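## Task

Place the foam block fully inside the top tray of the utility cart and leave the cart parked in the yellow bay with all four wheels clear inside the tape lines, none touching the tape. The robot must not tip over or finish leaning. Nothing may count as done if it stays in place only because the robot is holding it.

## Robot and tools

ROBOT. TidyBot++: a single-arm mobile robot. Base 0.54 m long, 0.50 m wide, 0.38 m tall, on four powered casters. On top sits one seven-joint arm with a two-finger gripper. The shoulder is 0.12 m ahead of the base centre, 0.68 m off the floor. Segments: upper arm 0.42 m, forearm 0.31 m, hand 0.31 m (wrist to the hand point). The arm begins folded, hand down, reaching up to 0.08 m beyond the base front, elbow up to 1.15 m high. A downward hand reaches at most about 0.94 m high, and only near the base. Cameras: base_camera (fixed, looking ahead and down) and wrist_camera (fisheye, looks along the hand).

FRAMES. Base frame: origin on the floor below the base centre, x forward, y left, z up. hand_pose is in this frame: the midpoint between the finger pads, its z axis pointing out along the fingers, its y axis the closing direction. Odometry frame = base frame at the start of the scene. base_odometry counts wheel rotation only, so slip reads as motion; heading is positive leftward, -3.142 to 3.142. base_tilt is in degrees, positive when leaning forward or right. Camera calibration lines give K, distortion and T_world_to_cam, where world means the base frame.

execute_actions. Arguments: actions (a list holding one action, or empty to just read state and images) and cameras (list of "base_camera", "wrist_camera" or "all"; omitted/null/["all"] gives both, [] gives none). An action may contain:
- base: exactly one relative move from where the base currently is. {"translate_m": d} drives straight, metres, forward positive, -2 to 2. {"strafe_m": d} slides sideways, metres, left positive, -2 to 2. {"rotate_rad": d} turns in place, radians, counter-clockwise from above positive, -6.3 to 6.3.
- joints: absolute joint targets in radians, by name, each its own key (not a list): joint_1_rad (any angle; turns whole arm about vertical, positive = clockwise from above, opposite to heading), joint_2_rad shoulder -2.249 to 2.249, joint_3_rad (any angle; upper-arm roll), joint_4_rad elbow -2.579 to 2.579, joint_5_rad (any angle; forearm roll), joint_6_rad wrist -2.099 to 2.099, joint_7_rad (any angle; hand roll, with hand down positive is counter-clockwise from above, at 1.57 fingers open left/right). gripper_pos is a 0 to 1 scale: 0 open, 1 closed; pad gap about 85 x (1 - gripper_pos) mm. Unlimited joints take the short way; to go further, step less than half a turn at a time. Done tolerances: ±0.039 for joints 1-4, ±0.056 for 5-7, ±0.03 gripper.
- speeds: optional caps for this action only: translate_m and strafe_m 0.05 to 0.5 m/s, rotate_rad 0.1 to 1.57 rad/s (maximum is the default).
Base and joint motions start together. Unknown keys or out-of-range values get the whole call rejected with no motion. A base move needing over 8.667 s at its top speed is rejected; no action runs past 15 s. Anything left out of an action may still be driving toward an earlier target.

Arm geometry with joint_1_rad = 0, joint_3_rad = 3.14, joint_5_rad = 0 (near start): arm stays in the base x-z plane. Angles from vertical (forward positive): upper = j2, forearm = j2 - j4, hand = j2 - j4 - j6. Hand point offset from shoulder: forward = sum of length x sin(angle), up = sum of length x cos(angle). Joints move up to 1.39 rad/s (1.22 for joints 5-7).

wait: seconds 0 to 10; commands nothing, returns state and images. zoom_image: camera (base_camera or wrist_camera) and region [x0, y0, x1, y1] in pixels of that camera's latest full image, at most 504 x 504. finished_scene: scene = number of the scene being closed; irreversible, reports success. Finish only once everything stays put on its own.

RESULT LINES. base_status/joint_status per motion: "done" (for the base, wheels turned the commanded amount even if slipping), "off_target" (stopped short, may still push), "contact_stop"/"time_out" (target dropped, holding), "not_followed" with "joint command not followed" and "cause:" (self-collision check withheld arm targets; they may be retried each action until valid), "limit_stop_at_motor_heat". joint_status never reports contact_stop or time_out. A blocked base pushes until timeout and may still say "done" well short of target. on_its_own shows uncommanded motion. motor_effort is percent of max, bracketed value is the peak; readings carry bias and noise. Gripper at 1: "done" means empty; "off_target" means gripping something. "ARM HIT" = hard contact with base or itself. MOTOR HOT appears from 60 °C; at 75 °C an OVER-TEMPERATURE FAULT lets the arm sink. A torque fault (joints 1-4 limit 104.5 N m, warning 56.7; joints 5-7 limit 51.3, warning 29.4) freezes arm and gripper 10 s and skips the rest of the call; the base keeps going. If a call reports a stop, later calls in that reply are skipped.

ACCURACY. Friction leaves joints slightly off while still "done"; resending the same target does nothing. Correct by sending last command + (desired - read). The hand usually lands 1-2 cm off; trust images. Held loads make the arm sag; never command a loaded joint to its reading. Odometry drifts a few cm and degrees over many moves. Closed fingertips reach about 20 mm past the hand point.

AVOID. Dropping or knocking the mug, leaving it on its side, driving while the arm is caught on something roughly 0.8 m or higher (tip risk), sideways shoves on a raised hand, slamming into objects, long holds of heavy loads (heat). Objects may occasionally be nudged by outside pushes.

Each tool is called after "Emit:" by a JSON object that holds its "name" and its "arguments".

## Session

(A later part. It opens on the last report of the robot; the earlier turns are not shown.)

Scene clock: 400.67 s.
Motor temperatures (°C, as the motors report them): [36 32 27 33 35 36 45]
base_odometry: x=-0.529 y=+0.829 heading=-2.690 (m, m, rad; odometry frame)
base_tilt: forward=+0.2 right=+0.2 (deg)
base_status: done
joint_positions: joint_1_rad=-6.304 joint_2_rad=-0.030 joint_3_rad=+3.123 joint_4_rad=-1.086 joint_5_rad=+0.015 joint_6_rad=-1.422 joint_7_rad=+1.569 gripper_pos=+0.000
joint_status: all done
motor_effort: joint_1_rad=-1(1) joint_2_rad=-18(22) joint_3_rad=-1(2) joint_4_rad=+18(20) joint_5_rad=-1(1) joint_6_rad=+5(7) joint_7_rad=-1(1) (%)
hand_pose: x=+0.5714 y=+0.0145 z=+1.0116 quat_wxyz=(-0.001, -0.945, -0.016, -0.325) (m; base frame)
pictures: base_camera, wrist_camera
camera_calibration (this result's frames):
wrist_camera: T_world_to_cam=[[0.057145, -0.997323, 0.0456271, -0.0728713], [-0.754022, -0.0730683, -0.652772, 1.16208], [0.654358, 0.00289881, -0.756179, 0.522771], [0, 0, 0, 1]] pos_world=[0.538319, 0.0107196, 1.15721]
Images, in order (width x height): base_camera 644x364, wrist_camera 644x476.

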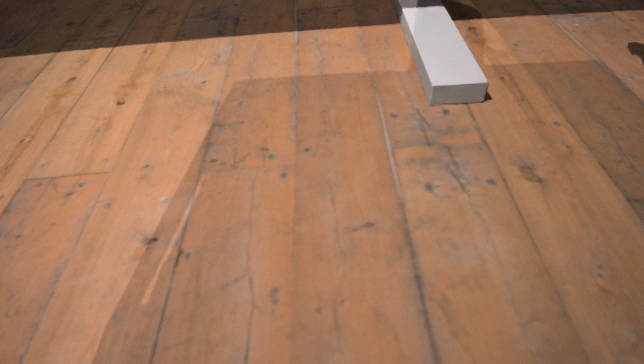

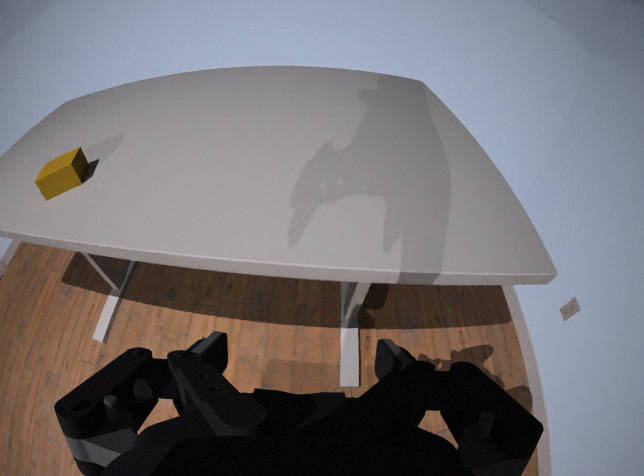

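Emit:
{"name": "execute_actions", "arguments": {"actions": [{"base":{"strafe_m":1.0}}], "cameras": []}}

Emit:
{"name": "execute_actions", "arguments": {"actions": [{"base":{"translate_m":0.35}}]}}

Scene clock: 411.97 s.
Motor temperatures (°C, as the motors report them): [36 32 27 33 35 36 45]
base_odometry: x=-0.093 y=-0.071 heading=-2.690 (m, m, rad; odometry frame)
base_tilt: forward=+0.3 right=+0.1 (deg)
base_status: done
joint_positions: joint_1_rad=-6.297 joint_2_rad=-0.030 joint_3_rad=+3.123 joint_4_rad=-1.086 joint_5_rad=+0.016 joint_6_rad=-1.422 joint_7_rad=+1.569 gripper_pos=+0.000
joint_status: not commanded
motor_effort: joint_1_rad=+0(3) joint_2_rad=-18(20) joint_3_rad=-1(3) joint_4_rad=+19(18) joint_5_rad=+0(0) joint_6_rad=+5(5) joint_7_rad=-1(1) (%)
hand_pose: x=+0.5715 y=+0.0113 z=+1.0116 quat_wxyz=(-0.003, -0.945, -0.013, -0.325) (m; base frame)
pictures: none
No camera images: the call's "cameras" was empty. Leave "cameras" out to get every camera's image.

Scene clock: 414.00 s.
Motor temperatures (°C, as the motors report them): [36 32 27 33 35 36 45]
base_odometry: x=-0.408 y=-0.224 heading=-2.690 (m, m, rad; odometry frame)
base_tilt: forward=+0.3 right=+0.2 (deg)
base_status: done
joint_positions: joint_1_rad=-6.297 joint_2_rad=-0.024 joint_3_rad=+3.123 joint_4_rad=-1.086 joint_5_rad=+0.016 joint_6_rad=-1.420 joint_7_rad=+1.569 gripper_pos=+0.000
joint_status: not commanded
motor_effort: joint_1_rad=+0(1) joint_2_rad=-19(23) joint_3_rad=-1(2) joint_4_rad=+19(19) joint_5_rad=-2(1) joint_6_rad=+5(6) joint_7_rad=-1(1) (%)
hand_pose: x=+0.5739 y=+0.0113 z=+1.0095 quat_wxyz=(-0.003, -0.946, -0.013, -0.324) (m; base frame)
pictures: base_camera, wrist_camera
camera_calibration (this result's frames):
wrist_camera: T_world_to_cam=[[0.0504944, -0.997617, 0.047026, -0.0737043], [-0.756638, -0.0689461, -0.650189, 1.16119], [0.651881, -0.00275075, -0.758316, 0.523212], [0, 0, 0, 1]] pos_world=[0.54125, 0.00797007, 1.15522]
Images, in order (width x height): base_camera 644x364, wrist_camera 644x476.

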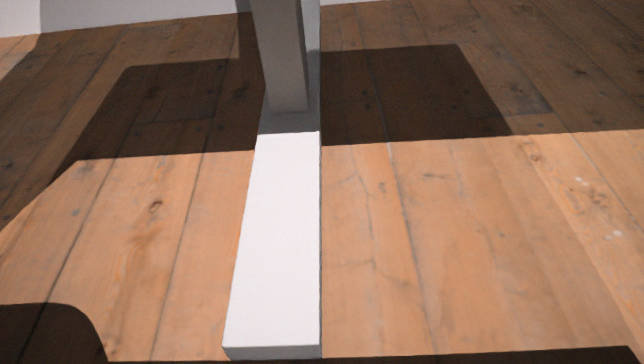

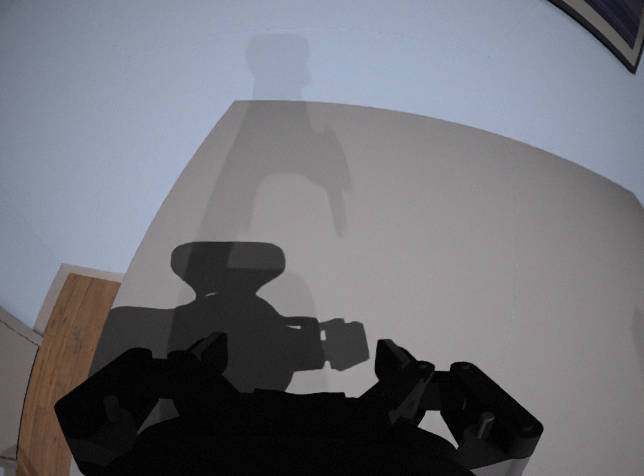

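Emit:
{"name": "execute_actions", "arguments": {"actions": [{"base":{"translate_m":-0.25},"joints":{"joint_2_rad":-0.3,"joint_4_rad":-0.6,"joint_6_rad":-2.05}}]}}

Scene clock: 428.47 s.
Motor temperatures (°C, as the motors report them): [36 32 27 33 35 36 45]
base_odometry: x=-0.183 y=-0.115 heading=-2.690 (m, m, rad; odometry frame)
base_tilt: forward=+0.2 right=+0.2 (deg)
base_status: done
joint_positions: joint_1_rad=-6.297 joint_2_rad=-0.310 joint_3_rad=+3.123 joint_4_rad=-0.609 joint_5_rad=+0.018 joint_6_rad=-2.033 joint_7_rad=+1.569 gripper_pos=+0.000
joint_status: all done
motor_effort: joint_1_rad=-1(2) joint_2_rad=+2(24) joint_3_rad=+0(3) joint_4_rad=+9(19) joint_5_rad=-1(2) joint_6_rad=+6(6) joint_7_rad=-1(1) (%)
hand_pose: x=+0.3083 y=+0.0052 z=+1.1683 quat_wxyz=(-0.002, -0.919, -0.008, -0.394) (m; base frame)
pictures: base_camera, wrist_camera
camera_calibration (this result's frames):
wrist_camera: T_world_to_cam=[[0.0356768, -0.998277, 0.046592, -0.0687632], [-0.651036, -0.0585878, -0.756782, 1.15504], [0.758208, -0.00333351, -0.652004, 0.659742], [0, 0, 0, 1]] pos_world=[0.254203, 0.00122572, 1.30747]
Images, in order (width x height): base_camera 644x364, wrist_camera 644x476.

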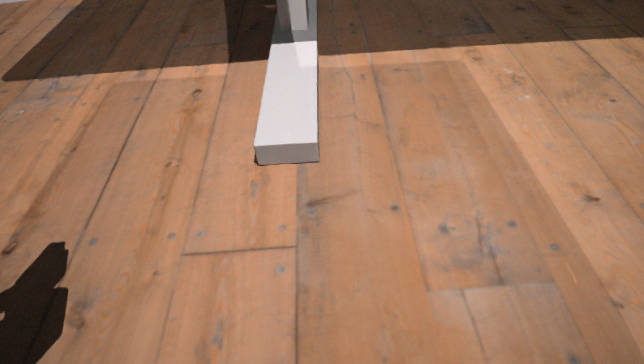

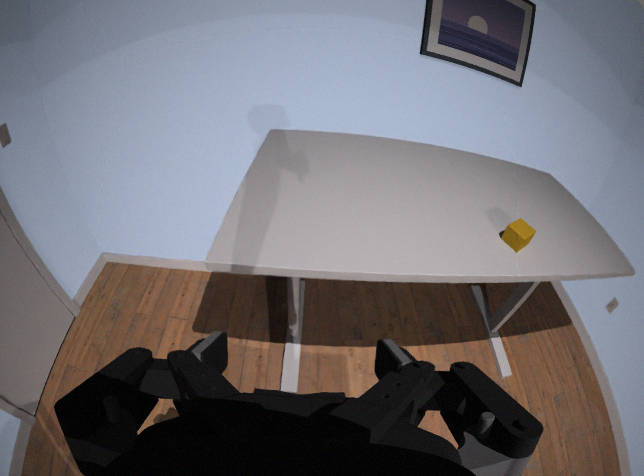

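Emit:
{"name": "execute_actions", "arguments": {"actions": [{"base":{"strafe_m":-0.95}}], "cameras": ["wrist_camera"]}}

Scene clock: 445.30 s.
Motor temperatures (°C, as the motors report them): [36 32 27 33 35 36 45]
base_odometry: x=-0.597 y=+0.740 heading=-2.690 (m, m, rad; odometry frame)
base_tilt: forward=+0.2 right=+0.2 (deg)
base_status: done
joint_positions: joint_1_rad=-6.297 joint_2_rad=-0.310 joint_3_rad=+3.123 joint_4_rad=-0.609 joint_5_rad=+0.018 joint_6_rad=-2.033 joint_7_rad=+1.569 gripper_pos=+0.000
joint_status: not commanded
motor_effort: joint_1_rad=-1(0) joint_2_rad=+2(3) joint_3_rad=+0(1) joint_4_rad=+8(9) joint_5_rad=-1(0) joint_6_rad=+6(6) joint_7_rad=-1(1) (%)
hand_pose: x=+0.3083 y=+0.0052 z=+1.1683 quat_wxyz=(-0.002, -0.919, -0.008, -0.394) (m; base frame)
pictures: wrist_camera
camera_calibration (this result's frames):
wrist_camera: T_world_to_cam=[[0.0356743, -0.998277, 0.0465925, -0.0687637], [-0.651036, -0.0585866, -0.756782, 1.15504], [0.758208, -0.00333575, -0.652004, 0.659742], [0, 0, 0, 1]] pos_world=[0.254203, 0.00122524, 1.30747]
Images, in order (width x height): wrist_camera 644x476.

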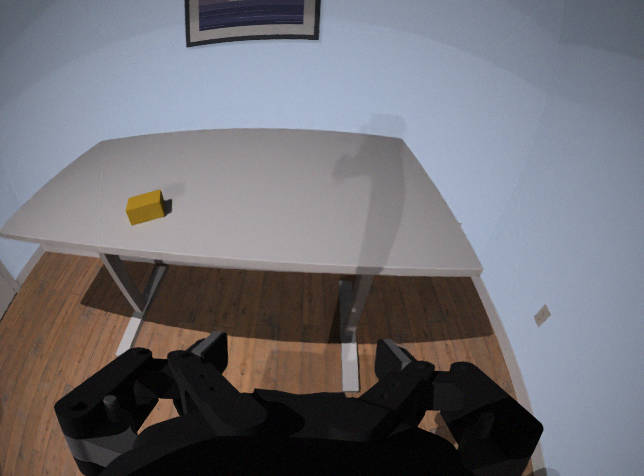

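Emit:
{"name": "execute_actions", "arguments": {"actions": [{"base":{"strafe_m":0.41},"joints":{"joint_2_rad":-0.12,"joint_4_rad":-1.0,"joint_6_rad":-1.55}}], "cameras": ["wrist_camera"]}}

Emit:
{"name": "execute_actions", "arguments": {"actions": [{"base":{"translate_m":0.12},"speeds":{"translate_m":0.15}}], "cameras": ["wrist_camera"]}}

Scene clock: 473.23 s.
Motor temperatures (°C, as the motors report them): [36 32 27 33 35 36 45]
base_odometry: x=-0.419 y=+0.371 heading=-2.691 (m, m, rad; odometry frame)
base_tilt: forward=+0.2 right=+0.2 (deg)
base_status: done
joint_positions: joint_1_rad=-6.297 joint_2_rad=-0.119 joint_3_rad=+3.123 joint_4_rad=-0.987 joint_5_rad=+0.018 joint_6_rad=-1.571 joint_7_rad=+1.569 gripper_pos=+0.000
joint_status: all done
motor_effort: joint_1_rad=-1(1) joint_2_rad=-12(17) joint_3_rad=+0(2) joint_4_rad=+16(19) joint_5_rad=+0(1) joint_6_rad=+5(5) joint_7_rad=+0(1) (%)
hand_pose: x=+0.5097 y=+0.0095 z=+1.0652 quat_wxyz=(-0.003, -0.939, -0.012, -0.344) (m; base frame)
pictures: wrist_camera
camera_calibration (this result's frames):
wrist_camera: T_world_to_cam=[[0.0457254, -0.997747, 0.0490834, -0.0746508], [-0.72806, -0.0669281, -0.682239, 1.16829], [0.683987, -0.00454, -0.72948, 0.560234], [0, 0, 0, 1]] pos_world=[0.470804, 0.00625216, 1.20939]
Images, in order (width x height): wrist_camera 644x476.

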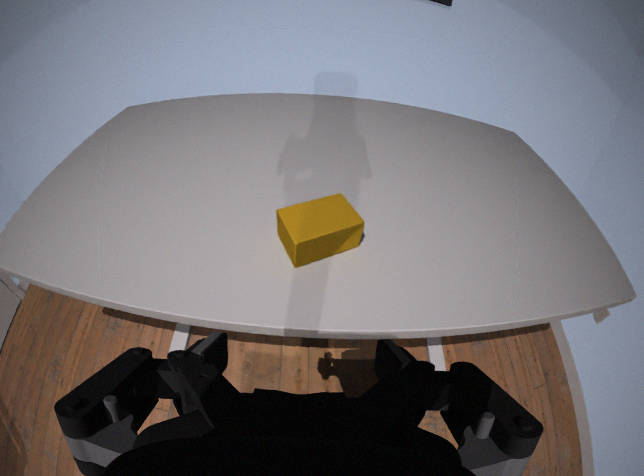

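Scene clock: 474.70 s.
Motor temperatures (°C, as the motors report them): [36 32 27 33 35 36 45]
base_odometry: x=-0.527 y=+0.319 heading=-2.691 (m, m, rad; odometry frame)
base_tilt: forward=+0.3 right=+0.1 (deg)
base_status: done
joint_positions: joint_1_rad=-6.297 joint_2_rad=-0.119 joint_3_rad=+3.123 joint_4_rad=-0.987 joint_5_rad=+0.018 joint_6_rad=-1.571 joint_7_rad=+1.569 gripper_pos=+0.000
joint_status: not commanded
motor_effort: joint_1_rad=+0(1) joint_2_rad=-14(17) joint_3_rad=-1(0) joint_4_rad=+18(18) joint_5_rad=-1(1) joint_6_rad=+5(5) joint_7_rad=-1(0) (%)
hand_pose: x=+0.5100 y=+0.0095 z=+1.0650 quat_wxyz=(-0.003, -0.939, -0.012, -0.344) (m; base frame)
pictures: wrist_camera
camera_calibration (this result's frames):
wrist_camera: T_world_to_cam=[[0.045747, -0.997747, 0.0490709, -0.0746481], [-0.728278, -0.066934, -0.682005, 1.16827], [0.683753, -0.00453754, -0.729699, 0.560212], [0, 0, 0, 1]] pos_world=[0.471193, 0.00625884, 1.20921]
Images, in order (width x height): wrist_camera 644x476.

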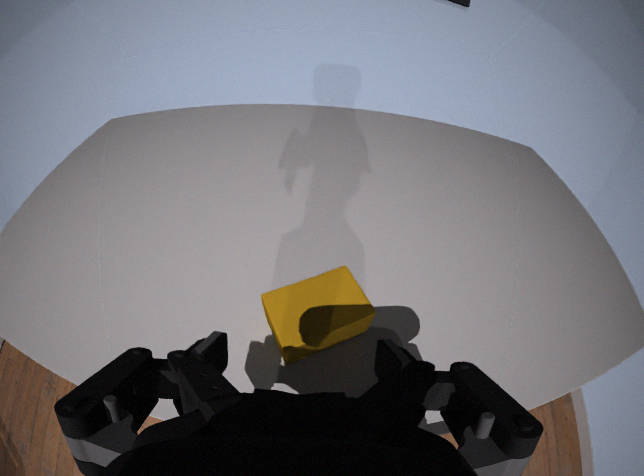

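Emit:
{"name": "execute_actions", "arguments": {"actions": [{"base":{"translate_m":-0.05},"joints":{"joint_2_rad":0.1,"joint_4_rad":-0.6,"joint_6_rad":-2.0,"joint_7_rad":0.45},"speeds":{"translate_m":0.1}}], "cameras": []}}

Emit:
{"name": "execute_actions", "arguments": {"actions": [{"joints":{"joint_2_rad":0.25,"joint_4_rad":-0.51,"joint_6_rad":-1.94}}], "cameras": ["wrist_camera"]}}

Scene clock: 500.23 s.
Motor temperatures (°C, as the motors report them): [36 32 27 33 35 36 45]
base_odometry: x=-0.482 y=+0.341 heading=-2.691 (m, m, rad; odometry frame)
base_tilt: forward=+0.2 right=+0.2 (deg)
base_status: done
joint_positions: joint_1_rad=-6.297 joint_2_rad=+0.084 joint_3_rad=+3.123 joint_4_rad=-0.624 joint_5_rad=+0.018 joint_6_rad=-1.978 joint_7_rad=+0.465 gripper_pos=+0.000
joint_status: all done
motor_effort: joint_1_rad=+0(0) joint_2_rad=-17(19) joint_3_rad=-1(0) joint_4_rad=+13(18) joint_5_rad=+0(0) joint_6_rad=+3(6) joint_7_rad=-1(1) (%)
hand_pose: x=+0.4955 y=+0.0081 z=+1.0605 quat_wxyz=(+0.116, -0.835, +0.502, -0.194) (m; base frame)
pictures: none
No camera images: the call's "cameras" was empty. Leave "cameras" out to get every camera's image.

Scene clock: 501.60 s.
Motor temperatures (°C, as the motors report them): [36 32 27 33 35 36 45]
base_odometry: x=-0.482 y=+0.341 heading=-2.691 (m, m, rad; odometry frame)
base_tilt: forward=+0.2 right=+0.1 (deg)
base_status: not commanded
joint_positions: joint_1_rad=-6.297 joint_2_rad=+0.247 joint_3_rad=+3.123 joint_4_rad=-0.532 joint_5_rad=+0.018 joint_6_rad=-1.961 joint_7_rad=+0.465 gripper_pos=+0.000
joint_status: all done
motor_effort: joint_1_rad=+0(0) joint_2_rad=-25(28) joint_3_rad=-1(1) joint_4_rad=+14(16) joint_5_rad=+0(0) joint_6_rad=+3(3) joint_7_rad=-1(1) (%)
hand_pose: x=+0.5640 y=+0.0091 z=+1.0269 quat_wxyz=(+0.103, -0.839, +0.506, -0.171) (m; base frame)
pictures: wrist_camera
camera_calibration (this result's frames):
wrist_camera: T_world_to_cam=[[-0.798593, -0.504279, -0.328561, 0.783854], [-0.444771, 0.86224, -0.242325, 0.56174], [0.405498, -0.0473847, -0.912867, 0.84094], [0, 0, 0, 1]] pos_world=[0.534826, -0.0492251, 1.16133]
Images, in order (width x height): wrist_camera 644x476.

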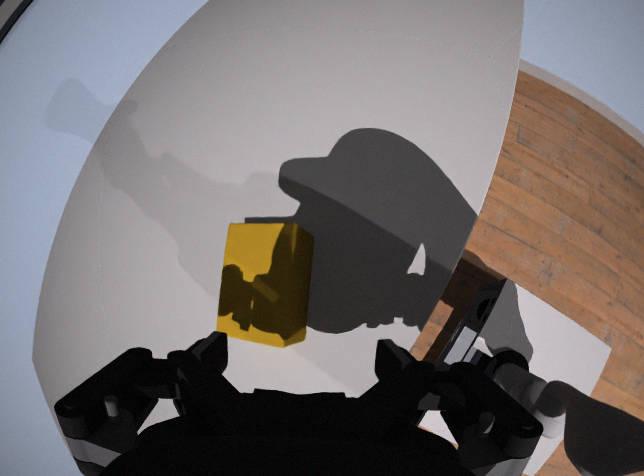

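Emit:
{"name": "execute_actions", "arguments": {"actions": [{"base":{"translate_m":0.065},"speeds":{"translate_m":0.08}}], "cameras": ["wrist_camera"]}}

Scene clock: 513.53 s.
Motor temperatures (°C, as the motors report them): [36 32 27 33 35 36 45]
base_odometry: x=-0.540 y=+0.312 heading=-2.691 (m, m, rad; odometry frame)
base_tilt: forward=+0.3 right=+0.2 (deg)
base_status: done
joint_positions: joint_1_rad=-6.297 joint_2_rad=+0.248 joint_3_rad=+3.123 joint_4_rad=-0.531 joint_5_rad=+0.018 joint_6_rad=-1.961 joint_7_rad=+0.465 gripper_pos=+0.000
joint_status: not commanded
motor_effort: joint_1_rad=+0(1) joint_2_rad=-25(29) joint_3_rad=-1(1) joint_4_rad=+15(15) joint_5_rad=-1(1) joint_6_rad=+3(4) joint_7_rad=-1(1) (%)
hand_pose: x=+0.5644 y=+0.0091 z=+1.0270 quat_wxyz=(+0.103, -0.839, +0.506, -0.171) (m; base frame)
pictures: wrist_camera
camera_calibration (this result's frames):
wrist_camera: T_world_to_cam=[[-0.798403, -0.504266, -0.329042, 0.784603], [-0.444627, 0.862249, -0.242557, 0.562095], [0.406029, -0.0473574, -0.912632, 0.840289], [0, 0, 0, 1]] pos_world=[0.535171, -0.0492232, 1.16138]
Images, in order (width x height): wrist_camera 644x476.

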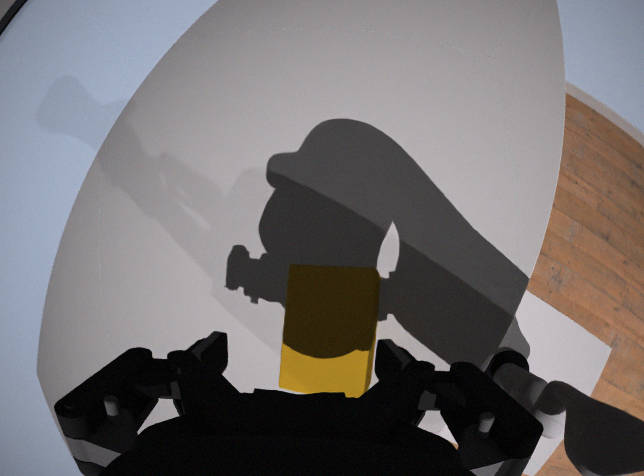

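Emit:
{"name": "execute_actions", "arguments": {"actions": [{"base":{"translate_m":-0.01},"joints":{"joint_2_rad":0.23,"joint_4_rad":-0.68,"joint_6_rad":-1.85},"speeds":{"translate_m":0.05}}], "cameras": ["wrist_camera"]}}

Scene clock: 521.77 s.
Motor temperatures (°C, as the motors report them): [36 32 27 33 35 36 45]
base_odometry: x=-0.531 y=+0.317 heading=-2.690 (m, m, rad; odometry frame)
base_tilt: forward=+0.3 right=+0.2 (deg)
base_status: done
joint_positions: joint_1_rad=-6.297 joint_2_rad=+0.238 joint_3_rad=+3.123 joint_4_rad=-0.662 joint_5_rad=+0.018 joint_6_rad=-1.873 joint_7_rad=+0.465 gripper_pos=+0.000
joint_status: all done
motor_effort: joint_1_rad=+0(0) joint_2_rad=-26(30) joint_3_rad=-1(1) joint_4_rad=+16(16) joint_5_rad=-1(1) joint_6_rad=+3(3) joint_7_rad=-1(1) (%)
hand_pose: x=+0.5760 y=+0.0095 z=+0.9958 quat_wxyz=(+0.094, -0.843, +0.506, -0.157) (m; base frame)
pictures: wrist_camera
camera_calibration (this result's frames):
wrist_camera: T_world_to_cam=[[-0.808232, -0.506088, -0.301058, 0.761628], [-0.453678, 0.861092, -0.22956, 0.551591], [0.375415, -0.0489542, -0.925563, 0.837667], [0, 0, 0, 1]] pos_world=[0.551344, -0.0485119, 1.13123]
Images, in order (width x height): wrist_camera 644x476.

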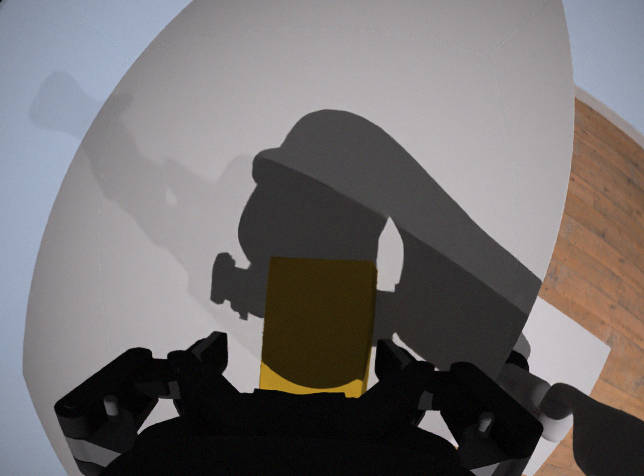

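Centered. Lower further.

Emit:
{"name": "execute_actions", "arguments": {"actions": [{"joints":{"joint_2_rad":0.22,"joint_4_rad":-0.76,"joint_6_rad":-1.79}}], "cameras": ["wrist_camera"]}}

Scene clock: 527.60 s.
Motor temperatures (°C, as the motors report them): [36 32 27 33 35 36 45]
base_odometry: x=-0.531 y=+0.317 heading=-2.690 (m, m, rad; odometry frame)
base_tilt: forward=+0.3 right=+0.2 (deg)
base_status: not commanded
joint_positions: joint_1_rad=-6.297 joint_2_rad=+0.235 joint_3_rad=+3.123 joint_4_rad=-0.739 joint_5_rad=+0.018 joint_6_rad=-1.816 joint_7_rad=+0.465 gripper_pos=+0.000
joint_status: all done
motor_effort: joint_1_rad=+0(2) joint_2_rad=-26(27) joint_3_rad=-1(2) joint_4_rad=+16(17) joint_5_rad=-1(1) joint_6_rad=+3(4) joint_7_rad=-1(1) (%)
hand_pose: x=+0.5840 y=+0.0097 z=+0.9754 quat_wxyz=(+0.089, -0.844, +0.507, -0.151) (m; base frame)
pictures: wrist_camera
camera_calibration (this result's frames):
wrist_camera: T_world_to_cam=[[-0.812704, -0.507118, -0.286957, 0.750863], [-0.458058, 0.860424, -0.223278, 0.546778], [0.360133, -0.0500163, -0.931559, 0.830603], [0, 0, 0, 1]] pos_world=[0.561559, -0.0481414, 1.1113]
Images, in order (width x height): wrist_camera 644x476.

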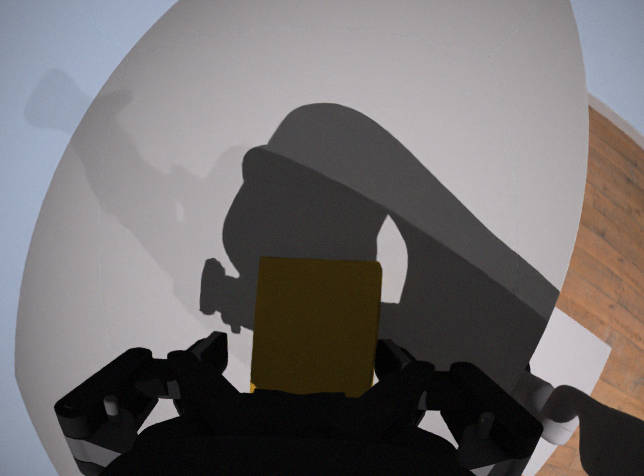

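Emit:
{"name": "execute_actions", "arguments": {"actions": [{"joints":{"joint_4_rad":-0.81,"joint_6_rad":-1.75}}], "cameras": []}}

Emit:
{"name": "execute_actions", "arguments": {"actions": [{"joints":{"gripper_pos":1.0}}], "cameras": ["wrist_camera"]}}

Scene clock: 535.83 s.
Motor temperatures (°C, as the motors report them): [36 33 27 33 35 36 45]
base_odometry: x=-0.531 y=+0.317 heading=-2.690 (m, m, rad; odometry frame)
base_tilt: forward=+0.3 right=+0.2 (deg)
base_status: not commanded
joint_positions: joint_1_rad=-6.297 joint_2_rad=+0.219 joint_3_rad=+3.123 joint_4_rad=-0.785 joint_5_rad=+0.018 joint_6_rad=-1.772 joint_7_rad=+0.465 gripper_pos=+0.000
joint_status: all done
motor_effort: joint_1_rad=-1(1) joint_2_rad=-24(26) joint_3_rad=-1(2) joint_4_rad=+16(17) joint_5_rad=-2(3) joint_6_rad=+2(4) joint_7_rad=-1(1) (%)
hand_pose: x=+0.5868 y=+0.0098 z=+0.9708 quat_wxyz=(+0.093, -0.843, +0.506, -0.157) (m; base frame)
pictures: none
No camera images: the call's "cameras" was empty. Leave "cameras" out to get every camera's image.

Scene clock: 536.97 s.
Motor temperatures (°C, as the motors report them): [36 33 27 33 35 36 45]
base_odometry: x=-0.531 y=+0.317 heading=-2.690 (m, m, rad; odometry frame)
base_tilt: forward=+0.2 right=+0.1 (deg)
base_status: not commanded
joint_positions: joint_1_rad=-6.297 joint_2_rad=+0.203 joint_3_rad=+3.123 joint_4_rad=-0.791 joint_5_rad=+0.019 joint_6_rad=-1.766 joint_7_rad=+0.465 gripper_pos=+0.316
joint_status: gripper_pos off_target (ended at +0.316, target +1.000)
motor_effort: joint_1_rad=+0(2) joint_2_rad=-24(25) joint_3_rad=-1(2) joint_4_rad=+15(16) joint_5_rad=-1(2) joint_6_rad=+1(4) joint_7_rad=-1(1) (%)
hand_pose: x=+0.5829 y=+0.0097 z=+0.9770 quat_wxyz=(+0.097, -0.842, +0.505, -0.164) (m; base frame)
pictures: wrist_camera
camera_calibration (this result's frames):
wrist_camera: T_world_to_cam=[[-0.803152, -0.507653, -0.311827, 0.769171], [-0.451267, 0.860088, -0.237922, 0.557026], [0.38898, -0.0503699, -0.919868, 0.804177], [0, 0, 0, 1]] pos_world=[0.55632, -0.0481132, 1.11211]
Images, in order (width x height): wrist_camera 644x476.

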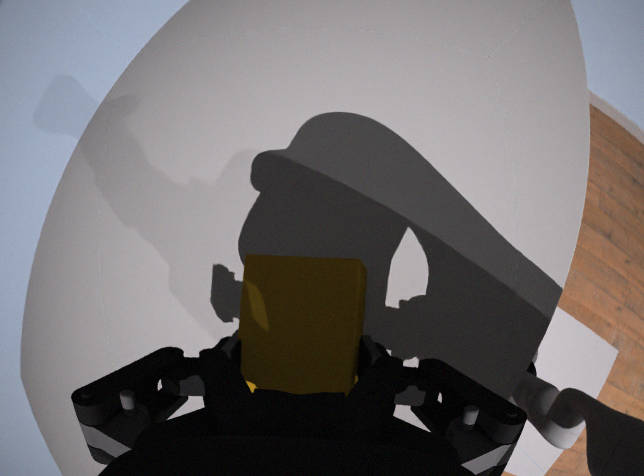

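Emit:
{"name": "execute_actions", "arguments": {"actions": [{"joints":{"joint_2_rad":0.05,"joint_4_rad":-0.65,"joint_6_rad":-2.0}}], "cameras": ["wrist_camera"]}}

Emit:
{"name": "execute_actions", "arguments": {"actions": [{"base":{"translate_m":-0.3}}], "cameras": []}}

Scene clock: 542.57 s.
Motor temperatures (°C, as the motors report them): [36 33 27 33 35 36 45]
base_odometry: x=-0.531 y=+0.317 heading=-2.690 (m, m, rad; odometry frame)
base_tilt: forward=+0.3 right=+0.2 (deg)
base_status: not commanded
joint_positions: joint_1_rad=-6.297 joint_2_rad=+0.045 joint_3_rad=+3.123 joint_4_rad=-0.664 joint_5_rad=+0.019 joint_6_rad=-1.983 joint_7_rad=+0.465 gripper_pos=+0.316
joint_status: all done
motor_effort: joint_1_rad=+0(0) joint_2_rad=-17(31) joint_3_rad=-1(1) joint_4_rad=+14(19) joint_5_rad=+0(1) joint_6_rad=+3(4) joint_7_rad=-1(1) (%)
hand_pose: x=+0.4774 y=+0.0075 z=+1.0606 quat_wxyz=(+0.114, -0.835, +0.503, -0.192) (m; base frame)
pictures: wrist_camera
camera_calibration (this result's frames):
wrist_camera: T_world_to_cam=[[-0.781761, -0.504751, -0.366165, 0.75682], [-0.431859, 0.861826, -0.265994, 0.551644], [0.449831, -0.0498123, -0.891723, 0.863185], [0, 0, 0, 1]] pos_world=[0.441597, -0.0504182, 1.19358]
Images, in order (width x height): wrist_camera 644x476.

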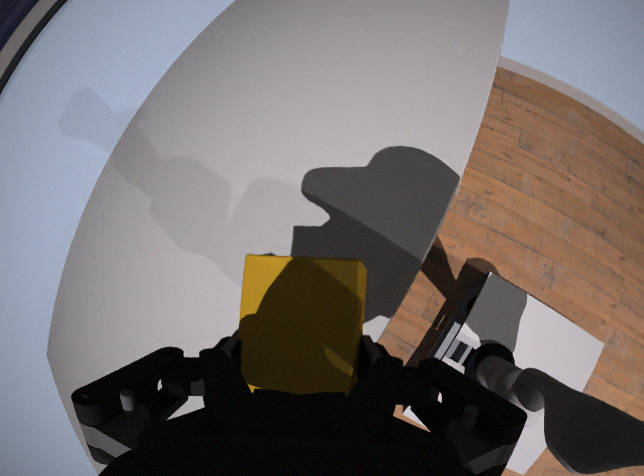

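Scene clock: 544.53 s.
Motor temperatures (°C, as the motors report them): [36 33 27 33 35 36 45]
base_odometry: x=-0.261 y=+0.447 heading=-2.690 (m, m, rad; odometry frame)
base_tilt: forward=+0.2 right=+0.2 (deg)
base_status: done
joint_positions: joint_1_rad=-6.297 joint_2_rad=+0.045 joint_3_rad=+3.123 joint_4_rad=-0.664 joint_5_rad=+0.019 joint_6_rad=-1.983 joint_7_rad=+0.465 gripper_pos=+0.316
joint_status: not commanded
motor_effort: joint_1_rad=+0(2) joint_2_rad=-15(20) joint_3_rad=-1(3) joint_4_rad=+13(15) joint_5_rad=+0(2) joint_6_rad=+4(5) joint_7_rad=-1(1) (%)
hand_pose: x=+0.4776 y=+0.0075 z=+1.0605 quat_wxyz=(+0.114, -0.835, +0.503, -0.192) (m; base frame)
pictures: none
No camera images: the call's "cameras" was empty. Leave "cameras" out to get every camera's image.

Emit:
{"name": "execute_actions", "arguments": {"actions": [{"base":{"rotate_rad":2.93},"speeds":{"rotate_rad":1.0}}], "cameras": []}}

Emit:
{"name": "execute_actions", "arguments": {"actions": [{"base":{"strafe_m":-1.04}}], "cameras": []}}

Emit:
{"name": "execute_actions", "arguments": {"actions": [{"base":{"translate_m":0.3},"speeds":{"translate_m":0.3}}]}}

Scene clock: 557.97 s.
Motor temperatures (°C, as the motors report them): [36 33 27 33 35 36 45]
base_odometry: x=-0.261 y=+0.447 heading=+0.240 (m, m, rad; odometry frame)
base_tilt: forward=+0.3 right=+0.2 (deg)
base_status: done
joint_positions: joint_1_rad=-6.297 joint_2_rad=+0.045 joint_3_rad=+3.123 joint_4_rad=-0.664 joint_5_rad=+0.019 joint_6_rad=-1.983 joint_7_rad=+0.465 gripper_pos=+0.316
joint_status: not commanded
motor_effort: joint_1_rad=+0(2) joint_2_rad=-16(18) joint_3_rad=-1(3) joint_4_rad=+14(15) joint_5_rad=+0(0) joint_6_rad=+4(4) joint_7_rad=-1(1) (%)
hand_pose: x=+0.4776 y=+0.0075 z=+1.0605 quat_wxyz=(+0.114, -0.835, +0.503, -0.192) (m; base frame)
pictures: none
No camera images: the call's "cameras" was empty. Leave "cameras" out to get every camera's image.

Scene clock: 561.40 s.
Motor temperatures (°C, as the motors report them): [36 33 27 33 35 36 45]
base_odometry: x=-0.013 y=-0.563 heading=+0.240 (m, m, rad; odometry frame)
base_tilt: forward=+0.2 right=+0.2 (deg)
base_status: done
joint_positions: joint_1_rad=-6.297 joint_2_rad=+0.045 joint_3_rad=+3.123 joint_4_rad=-0.664 joint_5_rad=+0.019 joint_6_rad=-1.983 joint_7_rad=+0.465 gripper_pos=+0.316
joint_status: not commanded
motor_effort: joint_1_rad=+0(1) joint_2_rad=-16(17) joint_3_rad=-1(1) joint_4_rad=+14(15) joint_5_rad=-1(1) joint_6_rad=+4(3) joint_7_rad=-1(1) (%)
hand_pose: x=+0.4776 y=+0.0075 z=+1.0605 quat_wxyz=(+0.114, -0.835, +0.503, -0.192) (m; base frame)
pictures: none
No camera images: the call's "cameras" was empty. Leave "cameras" out to get every camera's image.

Scene clock: 563.37 s.
Motor temperatures (°C, as the motors report them): [36 33 27 33 35 36 45]
base_odometry: x=+0.278 y=-0.492 heading=+0.240 (m, m, rad; odometry frame)
base_tilt: forward=+0.3 right=+0.2 (deg)
base_status: done
joint_positions: joint_1_rad=-6.297 joint_2_rad=+0.049 joint_3_rad=+3.123 joint_4_rad=-0.664 joint_5_rad=+0.019 joint_6_rad=-1.983 joint_7_rad=+0.465 gripper_pos=+0.316
joint_status: not commanded
motor_effort: joint_1_rad=+0(0) joint_2_rad=-17(20) joint_3_rad=-1(0) joint_4_rad=+14(14) joint_5_rad=-1(1) joint_6_rad=+4(4) joint_7_rad=-1(0) (%)
hand_pose: x=+0.4792 y=+0.0075 z=+1.0590 quat_wxyz=(+0.113, -0.835, +0.503, -0.190) (m; base frame)
pictures: base_camera, wrist_camera
camera_calibration (this result's frames):
wrist_camera: T_world_to_cam=[[-0.783569, -0.504668, -0.362396, 0.754459], [-0.432926, 0.861859, -0.264147, 0.550572], [0.445641, -0.0500872, -0.89381, 0.865094], [0, 0, 0, 1]] pos_world=[0.444006, -0.0504338, 1.19207]
Images, in order (width x height): base_camera 644x364, wrist_camera 644x476.

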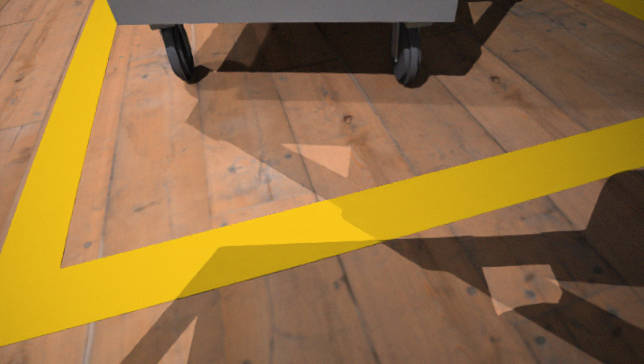

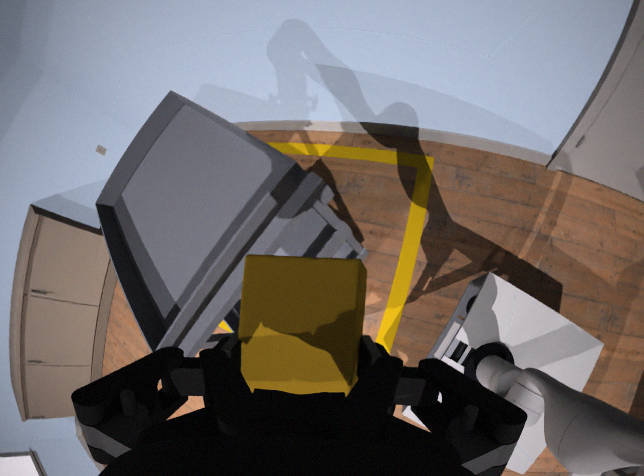

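Emit:
{"name": "execute_actions", "arguments": {"actions": [{"base":{"translate_m":0.33},"speeds":{"translate_m":0.2}}]}}

Scene clock: 569.77 s.
Motor temperatures (°C, as the motors report them): [36 33 27 33 35 36 45]
base_odometry: x=+0.599 y=-0.413 heading=+0.240 (m, m, rad; odometry frame)
base_tilt: forward=+0.3 right=+0.2 (deg)
base_status: done
joint_positions: joint_1_rad=-6.297 joint_2_rad=+0.050 joint_3_rad=+3.123 joint_4_rad=-0.664 joint_5_rad=+0.019 joint_6_rad=-1.983 joint_7_rad=+0.465 gripper_pos=+0.316
joint_status: not commanded
motor_effort: joint_1_rad=-1(1) joint_2_rad=-17(20) joint_3_rad=-1(1) joint_4_rad=+15(15) joint_5_rad=-1(1) joint_6_rad=+3(4) joint_7_rad=-1(1) (%)
hand_pose: x=+0.4796 y=+0.0075 z=+1.0586 quat_wxyz=(+0.113, -0.836, +0.503, -0.190) (m; base frame)
pictures: base_camera, wrist_camera
camera_calibration (this result's frames):
wrist_camera: T_world_to_cam=[[-0.783919, -0.504673, -0.36163, 0.753979], [-0.433181, 0.861856, -0.26374, 0.550324], [0.444775, -0.0500994, -0.89424, 0.86549], [0, 0, 0, 1]] pos_world=[0.4445, -0.0504268, 1.19176]
Images, in order (width x height): base_camera 644x364, wrist_camera 644x476.

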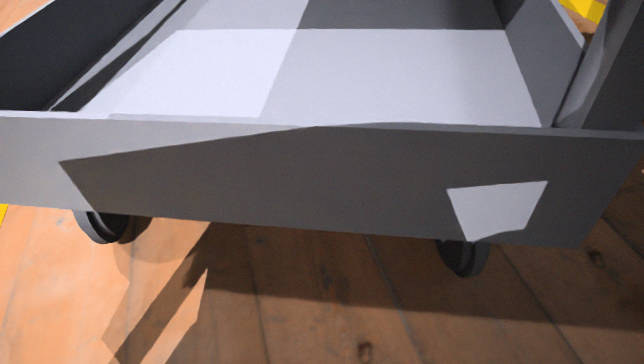

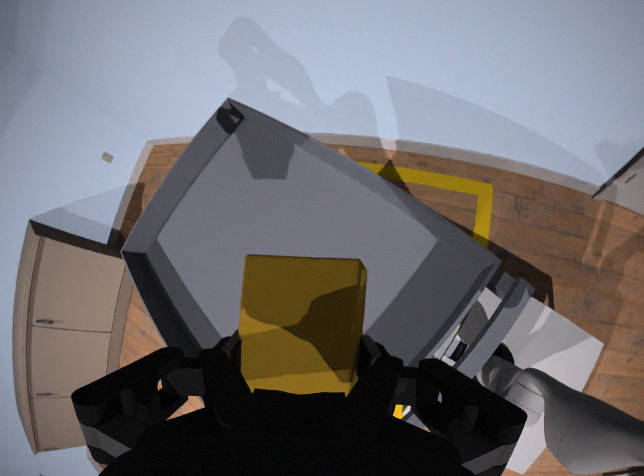

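Emit:
{"name": "execute_actions", "arguments": {"actions": [{"joints":{"joint_2_rad":0.15,"joint_4_rad":-1.08,"joint_6_rad":-1.52}}], "cameras": ["wrist_camera"]}}

Emit:
{"name": "execute_actions", "arguments": {"actions": [{"joints":{"joint_2_rad":0.18,"joint_4_rad":-1.22,"joint_6_rad":-1.35}}], "cameras": ["wrist_camera"]}}

Scene clock: 577.53 s.
Motor temperatures (°C, as the motors report them): [36 33 27 33 35 36 45]
base_odometry: x=+0.599 y=-0.413 heading=+0.240 (m, m, rad; odometry frame)
base_tilt: forward=+0.3 right=+0.2 (deg)
base_status: not commanded
joint_positions: joint_1_rad=-6.297 joint_2_rad=+0.144 joint_3_rad=+3.123 joint_4_rad=-1.065 joint_5_rad=+0.019 joint_6_rad=-1.543 joint_7_rad=+0.465 gripper_pos=+0.316
joint_status: all done
motor_effort: joint_1_rad=+0(0) joint_2_rad=-25(28) joint_3_rad=-1(1) joint_4_rad=+18(19) joint_5_rad=-1(1) joint_6_rad=+3(3) joint_7_rad=-1(1) (%)
hand_pose: x=+0.5912 y=+0.0103 z=+0.9217 quat_wxyz=(+0.098, -0.842, +0.503, -0.168) (m; base frame)
pictures: wrist_camera
camera_calibration (this result's frames):
wrist_camera: T_world_to_cam=[[-0.798923, -0.51159, -0.316223, 0.760533], [-0.452725, 0.857679, -0.243776, 0.55336], [0.395931, -0.0515962, -0.916829, 0.743254], [0, 0, 0, 1]] pos_world=[0.56385, -0.0471752, 1.05683]
Images, in order (width x height): wrist_camera 644x476.

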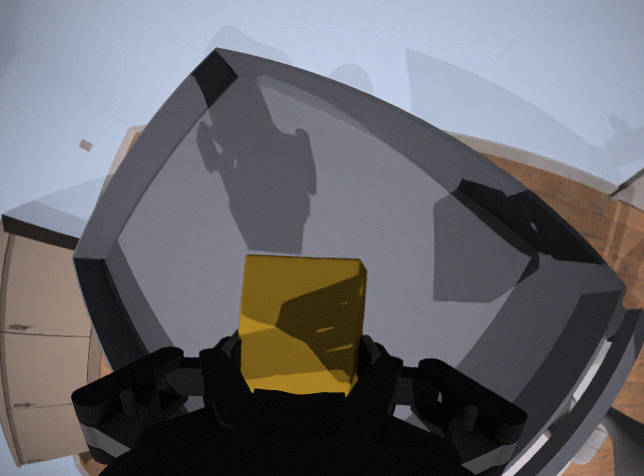

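Scene clock: 578.60 s.
Motor temperatures (°C, as the motors report them): [36 33 27 33 35 36 45]
base_odometry: x=+0.599 y=-0.413 heading=+0.240 (m, m, rad; odometry frame)
base_tilt: forward=+0.3 right=+0.2 (deg)
base_status: not commanded
joint_positions: joint_1_rad=-6.297 joint_2_rad=+0.168 joint_3_rad=+3.123 joint_4_rad=-1.204 joint_5_rad=+0.019 joint_6_rad=-1.372 joint_7_rad=+0.465 gripper_pos=+0.316
joint_status: all done
motor_effort: joint_1_rad=-1(0) joint_2_rad=-27(28) joint_3_rad=-1(1) joint_4_rad=+19(20) joint_5_rad=-1(1) joint_6_rad=+4(3) joint_7_rad=-1(1) (%)
hand_pose: x=+0.6177 y=+0.0113 z=+0.8720 quat_wxyz=(+0.100, -0.842, +0.501, -0.171) (m; base frame)
pictures: wrist_camera
camera_calibration (this result's frames):
wrist_camera: T_world_to_cam=[[-0.794982, -0.514033, -0.322139, 0.769192], [-0.453436, 0.856278, -0.247354, 0.55593], [0.402988, -0.0505726, -0.913807, 0.680213], [0, 0, 0, 1]] pos_world=[0.589455, -0.0462403, 1.00688]
Images, in order (width x height): wrist_camera 644x476.

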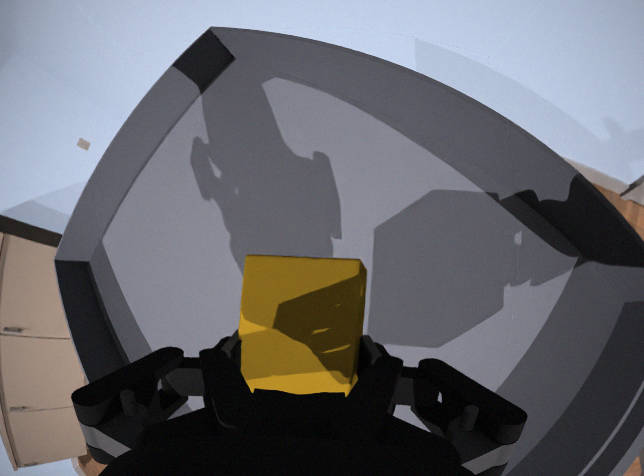

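Emit:
{"name": "execute_actions", "arguments": {"actions": [{"joints":{"joint_4_rad":-1.29,"joint_6_rad":-1.29}}], "cameras": ["wrist_camera"]}}

Scene clock: 582.33 s.
Motor temperatures (°C, as the motors report them): [36 33 27 33 35 36 45]
base_odometry: x=+0.599 y=-0.413 heading=+0.240 (m, m, rad; odometry frame)
base_tilt: forward=+0.3 right=+0.2 (deg)
base_status: not commanded
joint_positions: joint_1_rad=-6.297 joint_2_rad=+0.169 joint_3_rad=+3.123 joint_4_rad=-1.274 joint_5_rad=+0.019 joint_6_rad=-1.314 joint_7_rad=+0.465 gripper_pos=+0.316
joint_status: all done
motor_effort: joint_1_rad=+0(1) joint_2_rad=-27(28) joint_3_rad=-1(1) joint_4_rad=+19(21) joint_5_rad=-1(0) joint_6_rad=+3(4) joint_7_rad=-1(1) (%)
hand_pose: x=+0.6180 y=+0.0115 z=+0.8478 quat_wxyz=(+0.096, -0.844, +0.501, -0.165) (m; base frame)
pictures: wrist_camera
camera_calibration (this result's frames):
wrist_camera: T_world_to_cam=[[-0.798833, -0.515122, -0.310669, 0.754382], [-0.457821, 0.855617, -0.241496, 0.547699], [0.390213, -0.0506845, -0.919328, 0.67059], [0, 0, 0, 1]] pos_world=[0.5917, -0.0460329, 0.983122]
Images, in order (width x height): wrist_camera 644x476.

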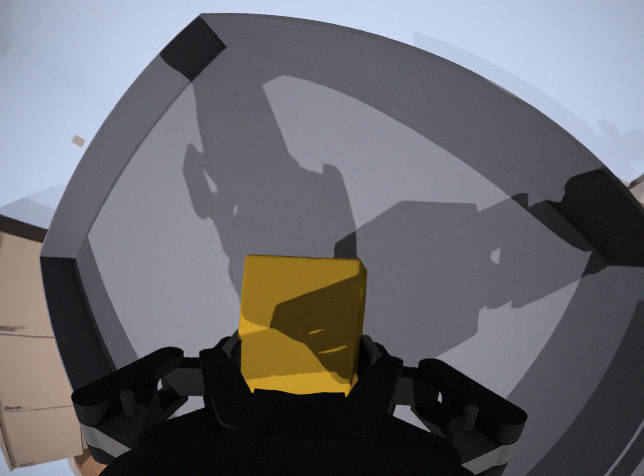

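Emit:
{"name": "execute_actions", "arguments": {"actions": [{"joints":{"joint_4_rad":-1.35,"joint_6_rad":-1.24}}], "cameras": ["wrist_camera"]}}

Scene clock: 587.73 s.
Motor temperatures (°C, as the motors report them): [36 33 27 33 35 36 45]
base_odometry: x=+0.599 y=-0.413 heading=+0.240 (m, m, rad; odometry frame)
base_tilt: forward=+0.3 right=+0.2 (deg)
base_status: not commanded
joint_positions: joint_1_rad=-6.297 joint_2_rad=+0.170 joint_3_rad=+3.123 joint_4_rad=-1.334 joint_5_rad=+0.019 joint_6_rad=-1.264 joint_7_rad=+0.465 gripper_pos=+0.316
joint_status: all done
motor_effort: joint_1_rad=+0(0) joint_2_rad=-27(28) joint_3_rad=-1(1) joint_4_rad=+19(20) joint_5_rad=+0(0) joint_6_rad=+3(3) joint_7_rad=-1(1) (%)
hand_pose: x=+0.6170 y=+0.0116 z=+0.8275 quat_wxyz=(+0.093, -0.845, +0.501, -0.160) (m; base frame)
pictures: wrist_camera
camera_calibration (this result's frames):
wrist_camera: T_world_to_cam=[[-0.801649, -0.516031, -0.30178, 0.741748], [-0.461241, 0.855068, -0.236888, 0.540559], [0.380284, -0.0507078, -0.923479, 0.661865], [0, 0, 0, 1]] pos_world=[0.592253, -0.0458882, 0.963115]
Images, in order (width x height): wrist_camera 644x476.

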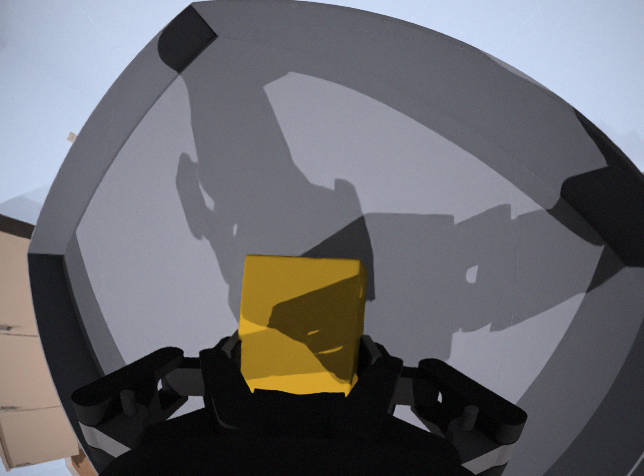

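Emit:
{"name": "execute_actions", "arguments": {"actions": [{"joints":{"joint_4_rad":-1.40,"joint_6_rad":-1.20}}], "cameras": ["wrist_camera"]}}

Scene clock: 597.00 s.
Motor temperatures (°C, as the motors report them): [36 33 27 33 35 36 45]
base_odometry: x=+0.599 y=-0.413 heading=+0.240 (m, m, rad; odometry frame)
base_tilt: forward=+0.3 right=+0.2 (deg)
base_status: not commanded
joint_positions: joint_1_rad=-6.297 joint_2_rad=+0.165 joint_3_rad=+3.123 joint_4_rad=-1.367 joint_5_rad=+0.019 joint_6_rad=-1.224 joint_7_rad=+0.465 gripper_pos=+0.316
joint_status: all done
motor_effort: joint_1_rad=+0(1) joint_2_rad=-22(27) joint_3_rad=-1(1) joint_4_rad=+17(19) joint_5_rad=-1(1) joint_6_rad=+3(4) joint_7_rad=-1(0) (%)
hand_pose: x=+0.6187 y=+0.0118 z=+0.8205 quat_wxyz=(+0.096, -0.844, +0.501, -0.165) (m; base frame)
pictures: wrist_camera
camera_calibration (this result's frames):
wrist_camera: T_world_to_cam=[[-0.797631, -0.516537, -0.311407, 0.746522], [-0.45902, 0.854792, -0.242137, 0.542477], [0.391262, -0.0501941, -0.91891, 0.644183], [0, 0, 0, 1]] pos_world=[0.592413, -0.0457652, 0.955772]
Images, in order (width x height): wrist_camera 644x476.

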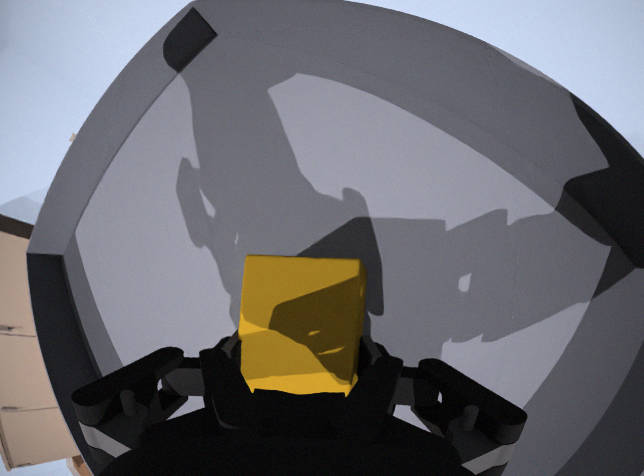

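Contact. Release and lift.

Emit:
{"name": "execute_actions", "arguments": {"actions": [{"joints":{"gripper_pos":0.0,"joint_4_rad":-1.36,"joint_6_rad":-1.23}}], "cameras": ["wrist_camera"]}}

Emit:
{"name": "execute_actions", "arguments": {"actions": [{"joints":{"joint_2_rad":0.15,"joint_4_rad":-1.0,"joint_6_rad":-1.6}}], "cameras": []}}

Emit:
{"name": "execute_actions", "arguments": {"actions": [{"base":{"translate_m":-0.55},"joints":{"joint_2_rad":-0.3,"joint_4_rad":-0.6,"joint_6_rad":-2.0,"joint_7_rad":1.57}}]}}

Scene clock: 603.43 s.
Motor temperatures (°C, as the motors report them): [36 33 27 33 35 36 45]
base_odometry: x=+0.599 y=-0.413 heading=+0.240 (m, m, rad; odometry frame)
base_tilt: forward=+0.3 right=+0.2 (deg)
base_status: not commanded
joint_positions: joint_1_rad=-6.297 joint_2_rad=+0.170 joint_3_rad=+3.123 joint_4_rad=-1.365 joint_5_rad=+0.019 joint_6_rad=-1.224 joint_7_rad=+0.465 gripper_pos=+0.000
joint_status: all done
motor_effort: joint_1_rad=+0(1) joint_2_rad=-27(28) joint_3_rad=-1(1) joint_4_rad=+20(20) joint_5_rad=-1(1) joint_6_rad=+3(4) joint_7_rad=+0(1) (%)
hand_pose: x=+0.6201 y=+0.0118 z=+0.8192 quat_wxyz=(+0.096, -0.844, +0.501, -0.164) (m; base frame)
pictures: wrist_camera
camera_calibration (this result's frames):
wrist_camera: T_world_to_cam=[[-0.798287, -0.516524, -0.309744, 0.746324], [-0.45952, 0.854801, -0.241156, 0.542307], [0.389333, -0.0501783, -0.919729, 0.64436], [0, 0, 0, 1]] pos_world=[0.594111, -0.0457375, 0.954587]
Images, in order (width x height): wrist_camera 644x476.

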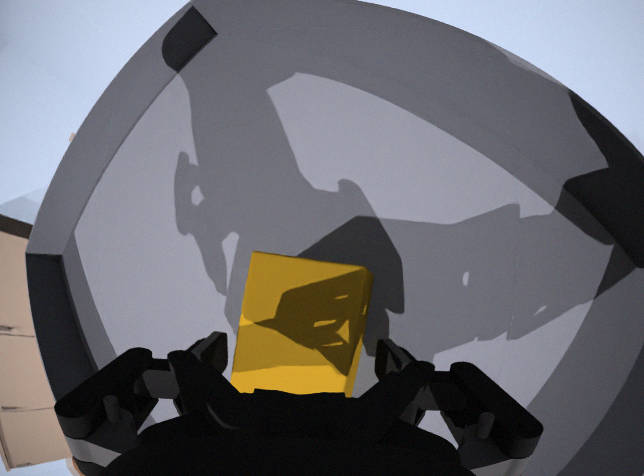

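Scene clock: 604.93 s.
Motor temperatures (°C, as the motors report them): [36 33 27 33 35 36 45]
base_odometry: x=+0.599 y=-0.413 heading=+0.240 (m, m, rad; odometry frame)
base_tilt: forward=+0.3 right=+0.2 (deg)
base_status: not commanded
joint_positions: joint_1_rad=-6.297 joint_2_rad=+0.166 joint_3_rad=+3.123 joint_4_rad=-1.020 joint_5_rad=+0.019 joint_6_rad=-1.578 joint_7_rad=+0.465 gripper_pos=+0.000
joint_status: all done
motor_effort: joint_1_rad=+0(0) joint_2_rad=-26(29) joint_3_rad=-1(1) joint_4_rad=+17(20) joint_5_rad=+0(2) joint_6_rad=+3(3) joint_7_rad=+0(1) (%)
hand_pose: x=+0.5944 y=+0.0103 z=+0.9259 quat_wxyz=(+0.095, -0.843, +0.504, -0.163) (m; base frame)
pictures: none
No camera images: the call's "cameras" was empty. Leave "cameras" out to get every camera's image.

Scene clock: 607.53 s.
Motor temperatures (°C, as the motors report them): [36 33 27 33 35 36 45]
base_odometry: x=+0.065 y=-0.544 heading=+0.239 (m, m, rad; odometry frame)
base_tilt: forward=+0.2 right=+0.2 (deg)
base_status: done
joint_positions: joint_1_rad=-6.297 joint_2_rad=-0.311 joint_3_rad=+3.123 joint_4_rad=-0.614 joint_5_rad=+0.019 joint_6_rad=-1.981 joint_7_rad=+1.554 gripper_pos=+0.000
joint_status: all done
motor_effort: joint_1_rad=+0(2) joint_2_rad=+3(32) joint_3_rad=+0(1) joint_4_rad=+10(19) joint_5_rad=-1(1) joint_6_rad=+6(6) joint_7_rad=+0(0) (%)
hand_pose: x=+0.3193 y=+0.0053 z=+1.1786 quat_wxyz=(+0.001, -0.909, -0.001, -0.416) (m; base frame)
pictures: base_camera, wrist_camera
camera_calibration (this result's frames):
wrist_camera: T_world_to_cam=[[0.0232705, -0.999052, 0.0367816, -0.0540949], [-0.61514, -0.0433111, -0.787227, 1.19435], [0.788074, -0.00430664, -0.615565, 0.605682], [0, 0, 0, 1]] pos_world=[0.258628, 0.000293385, 1.31505]
Images, in order (width x height): base_camera 644x364, wrist_camera 644x476.

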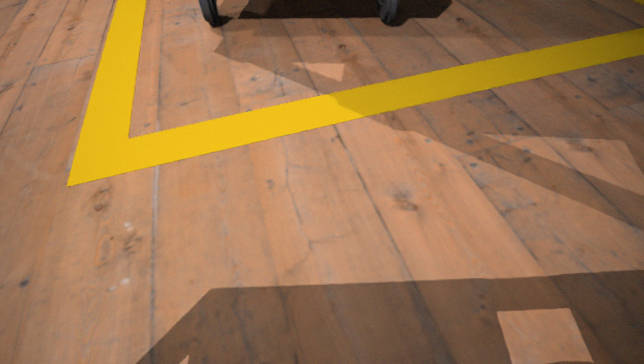

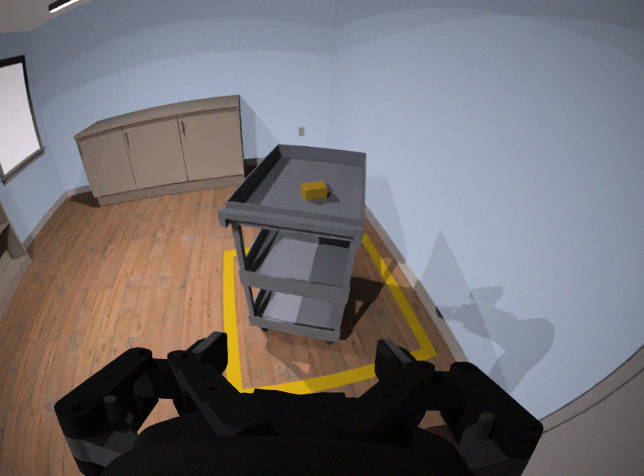

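Emit:
{"name": "zoom_image", "arguments": {"camera": "wrist_camera", "region": [200, 200, 440, 380]}}

Region (200, 200, 440, 380) of wrist_camera's 644x476 image, scaled by 2.100; it fills the top 378 rows of this view, and the rest is white.

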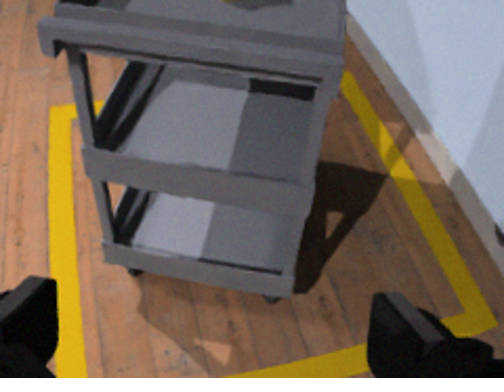

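Emit:
{"name": "finished_scene", "arguments": {"scene": 2}}

The scene is finished: the task was done.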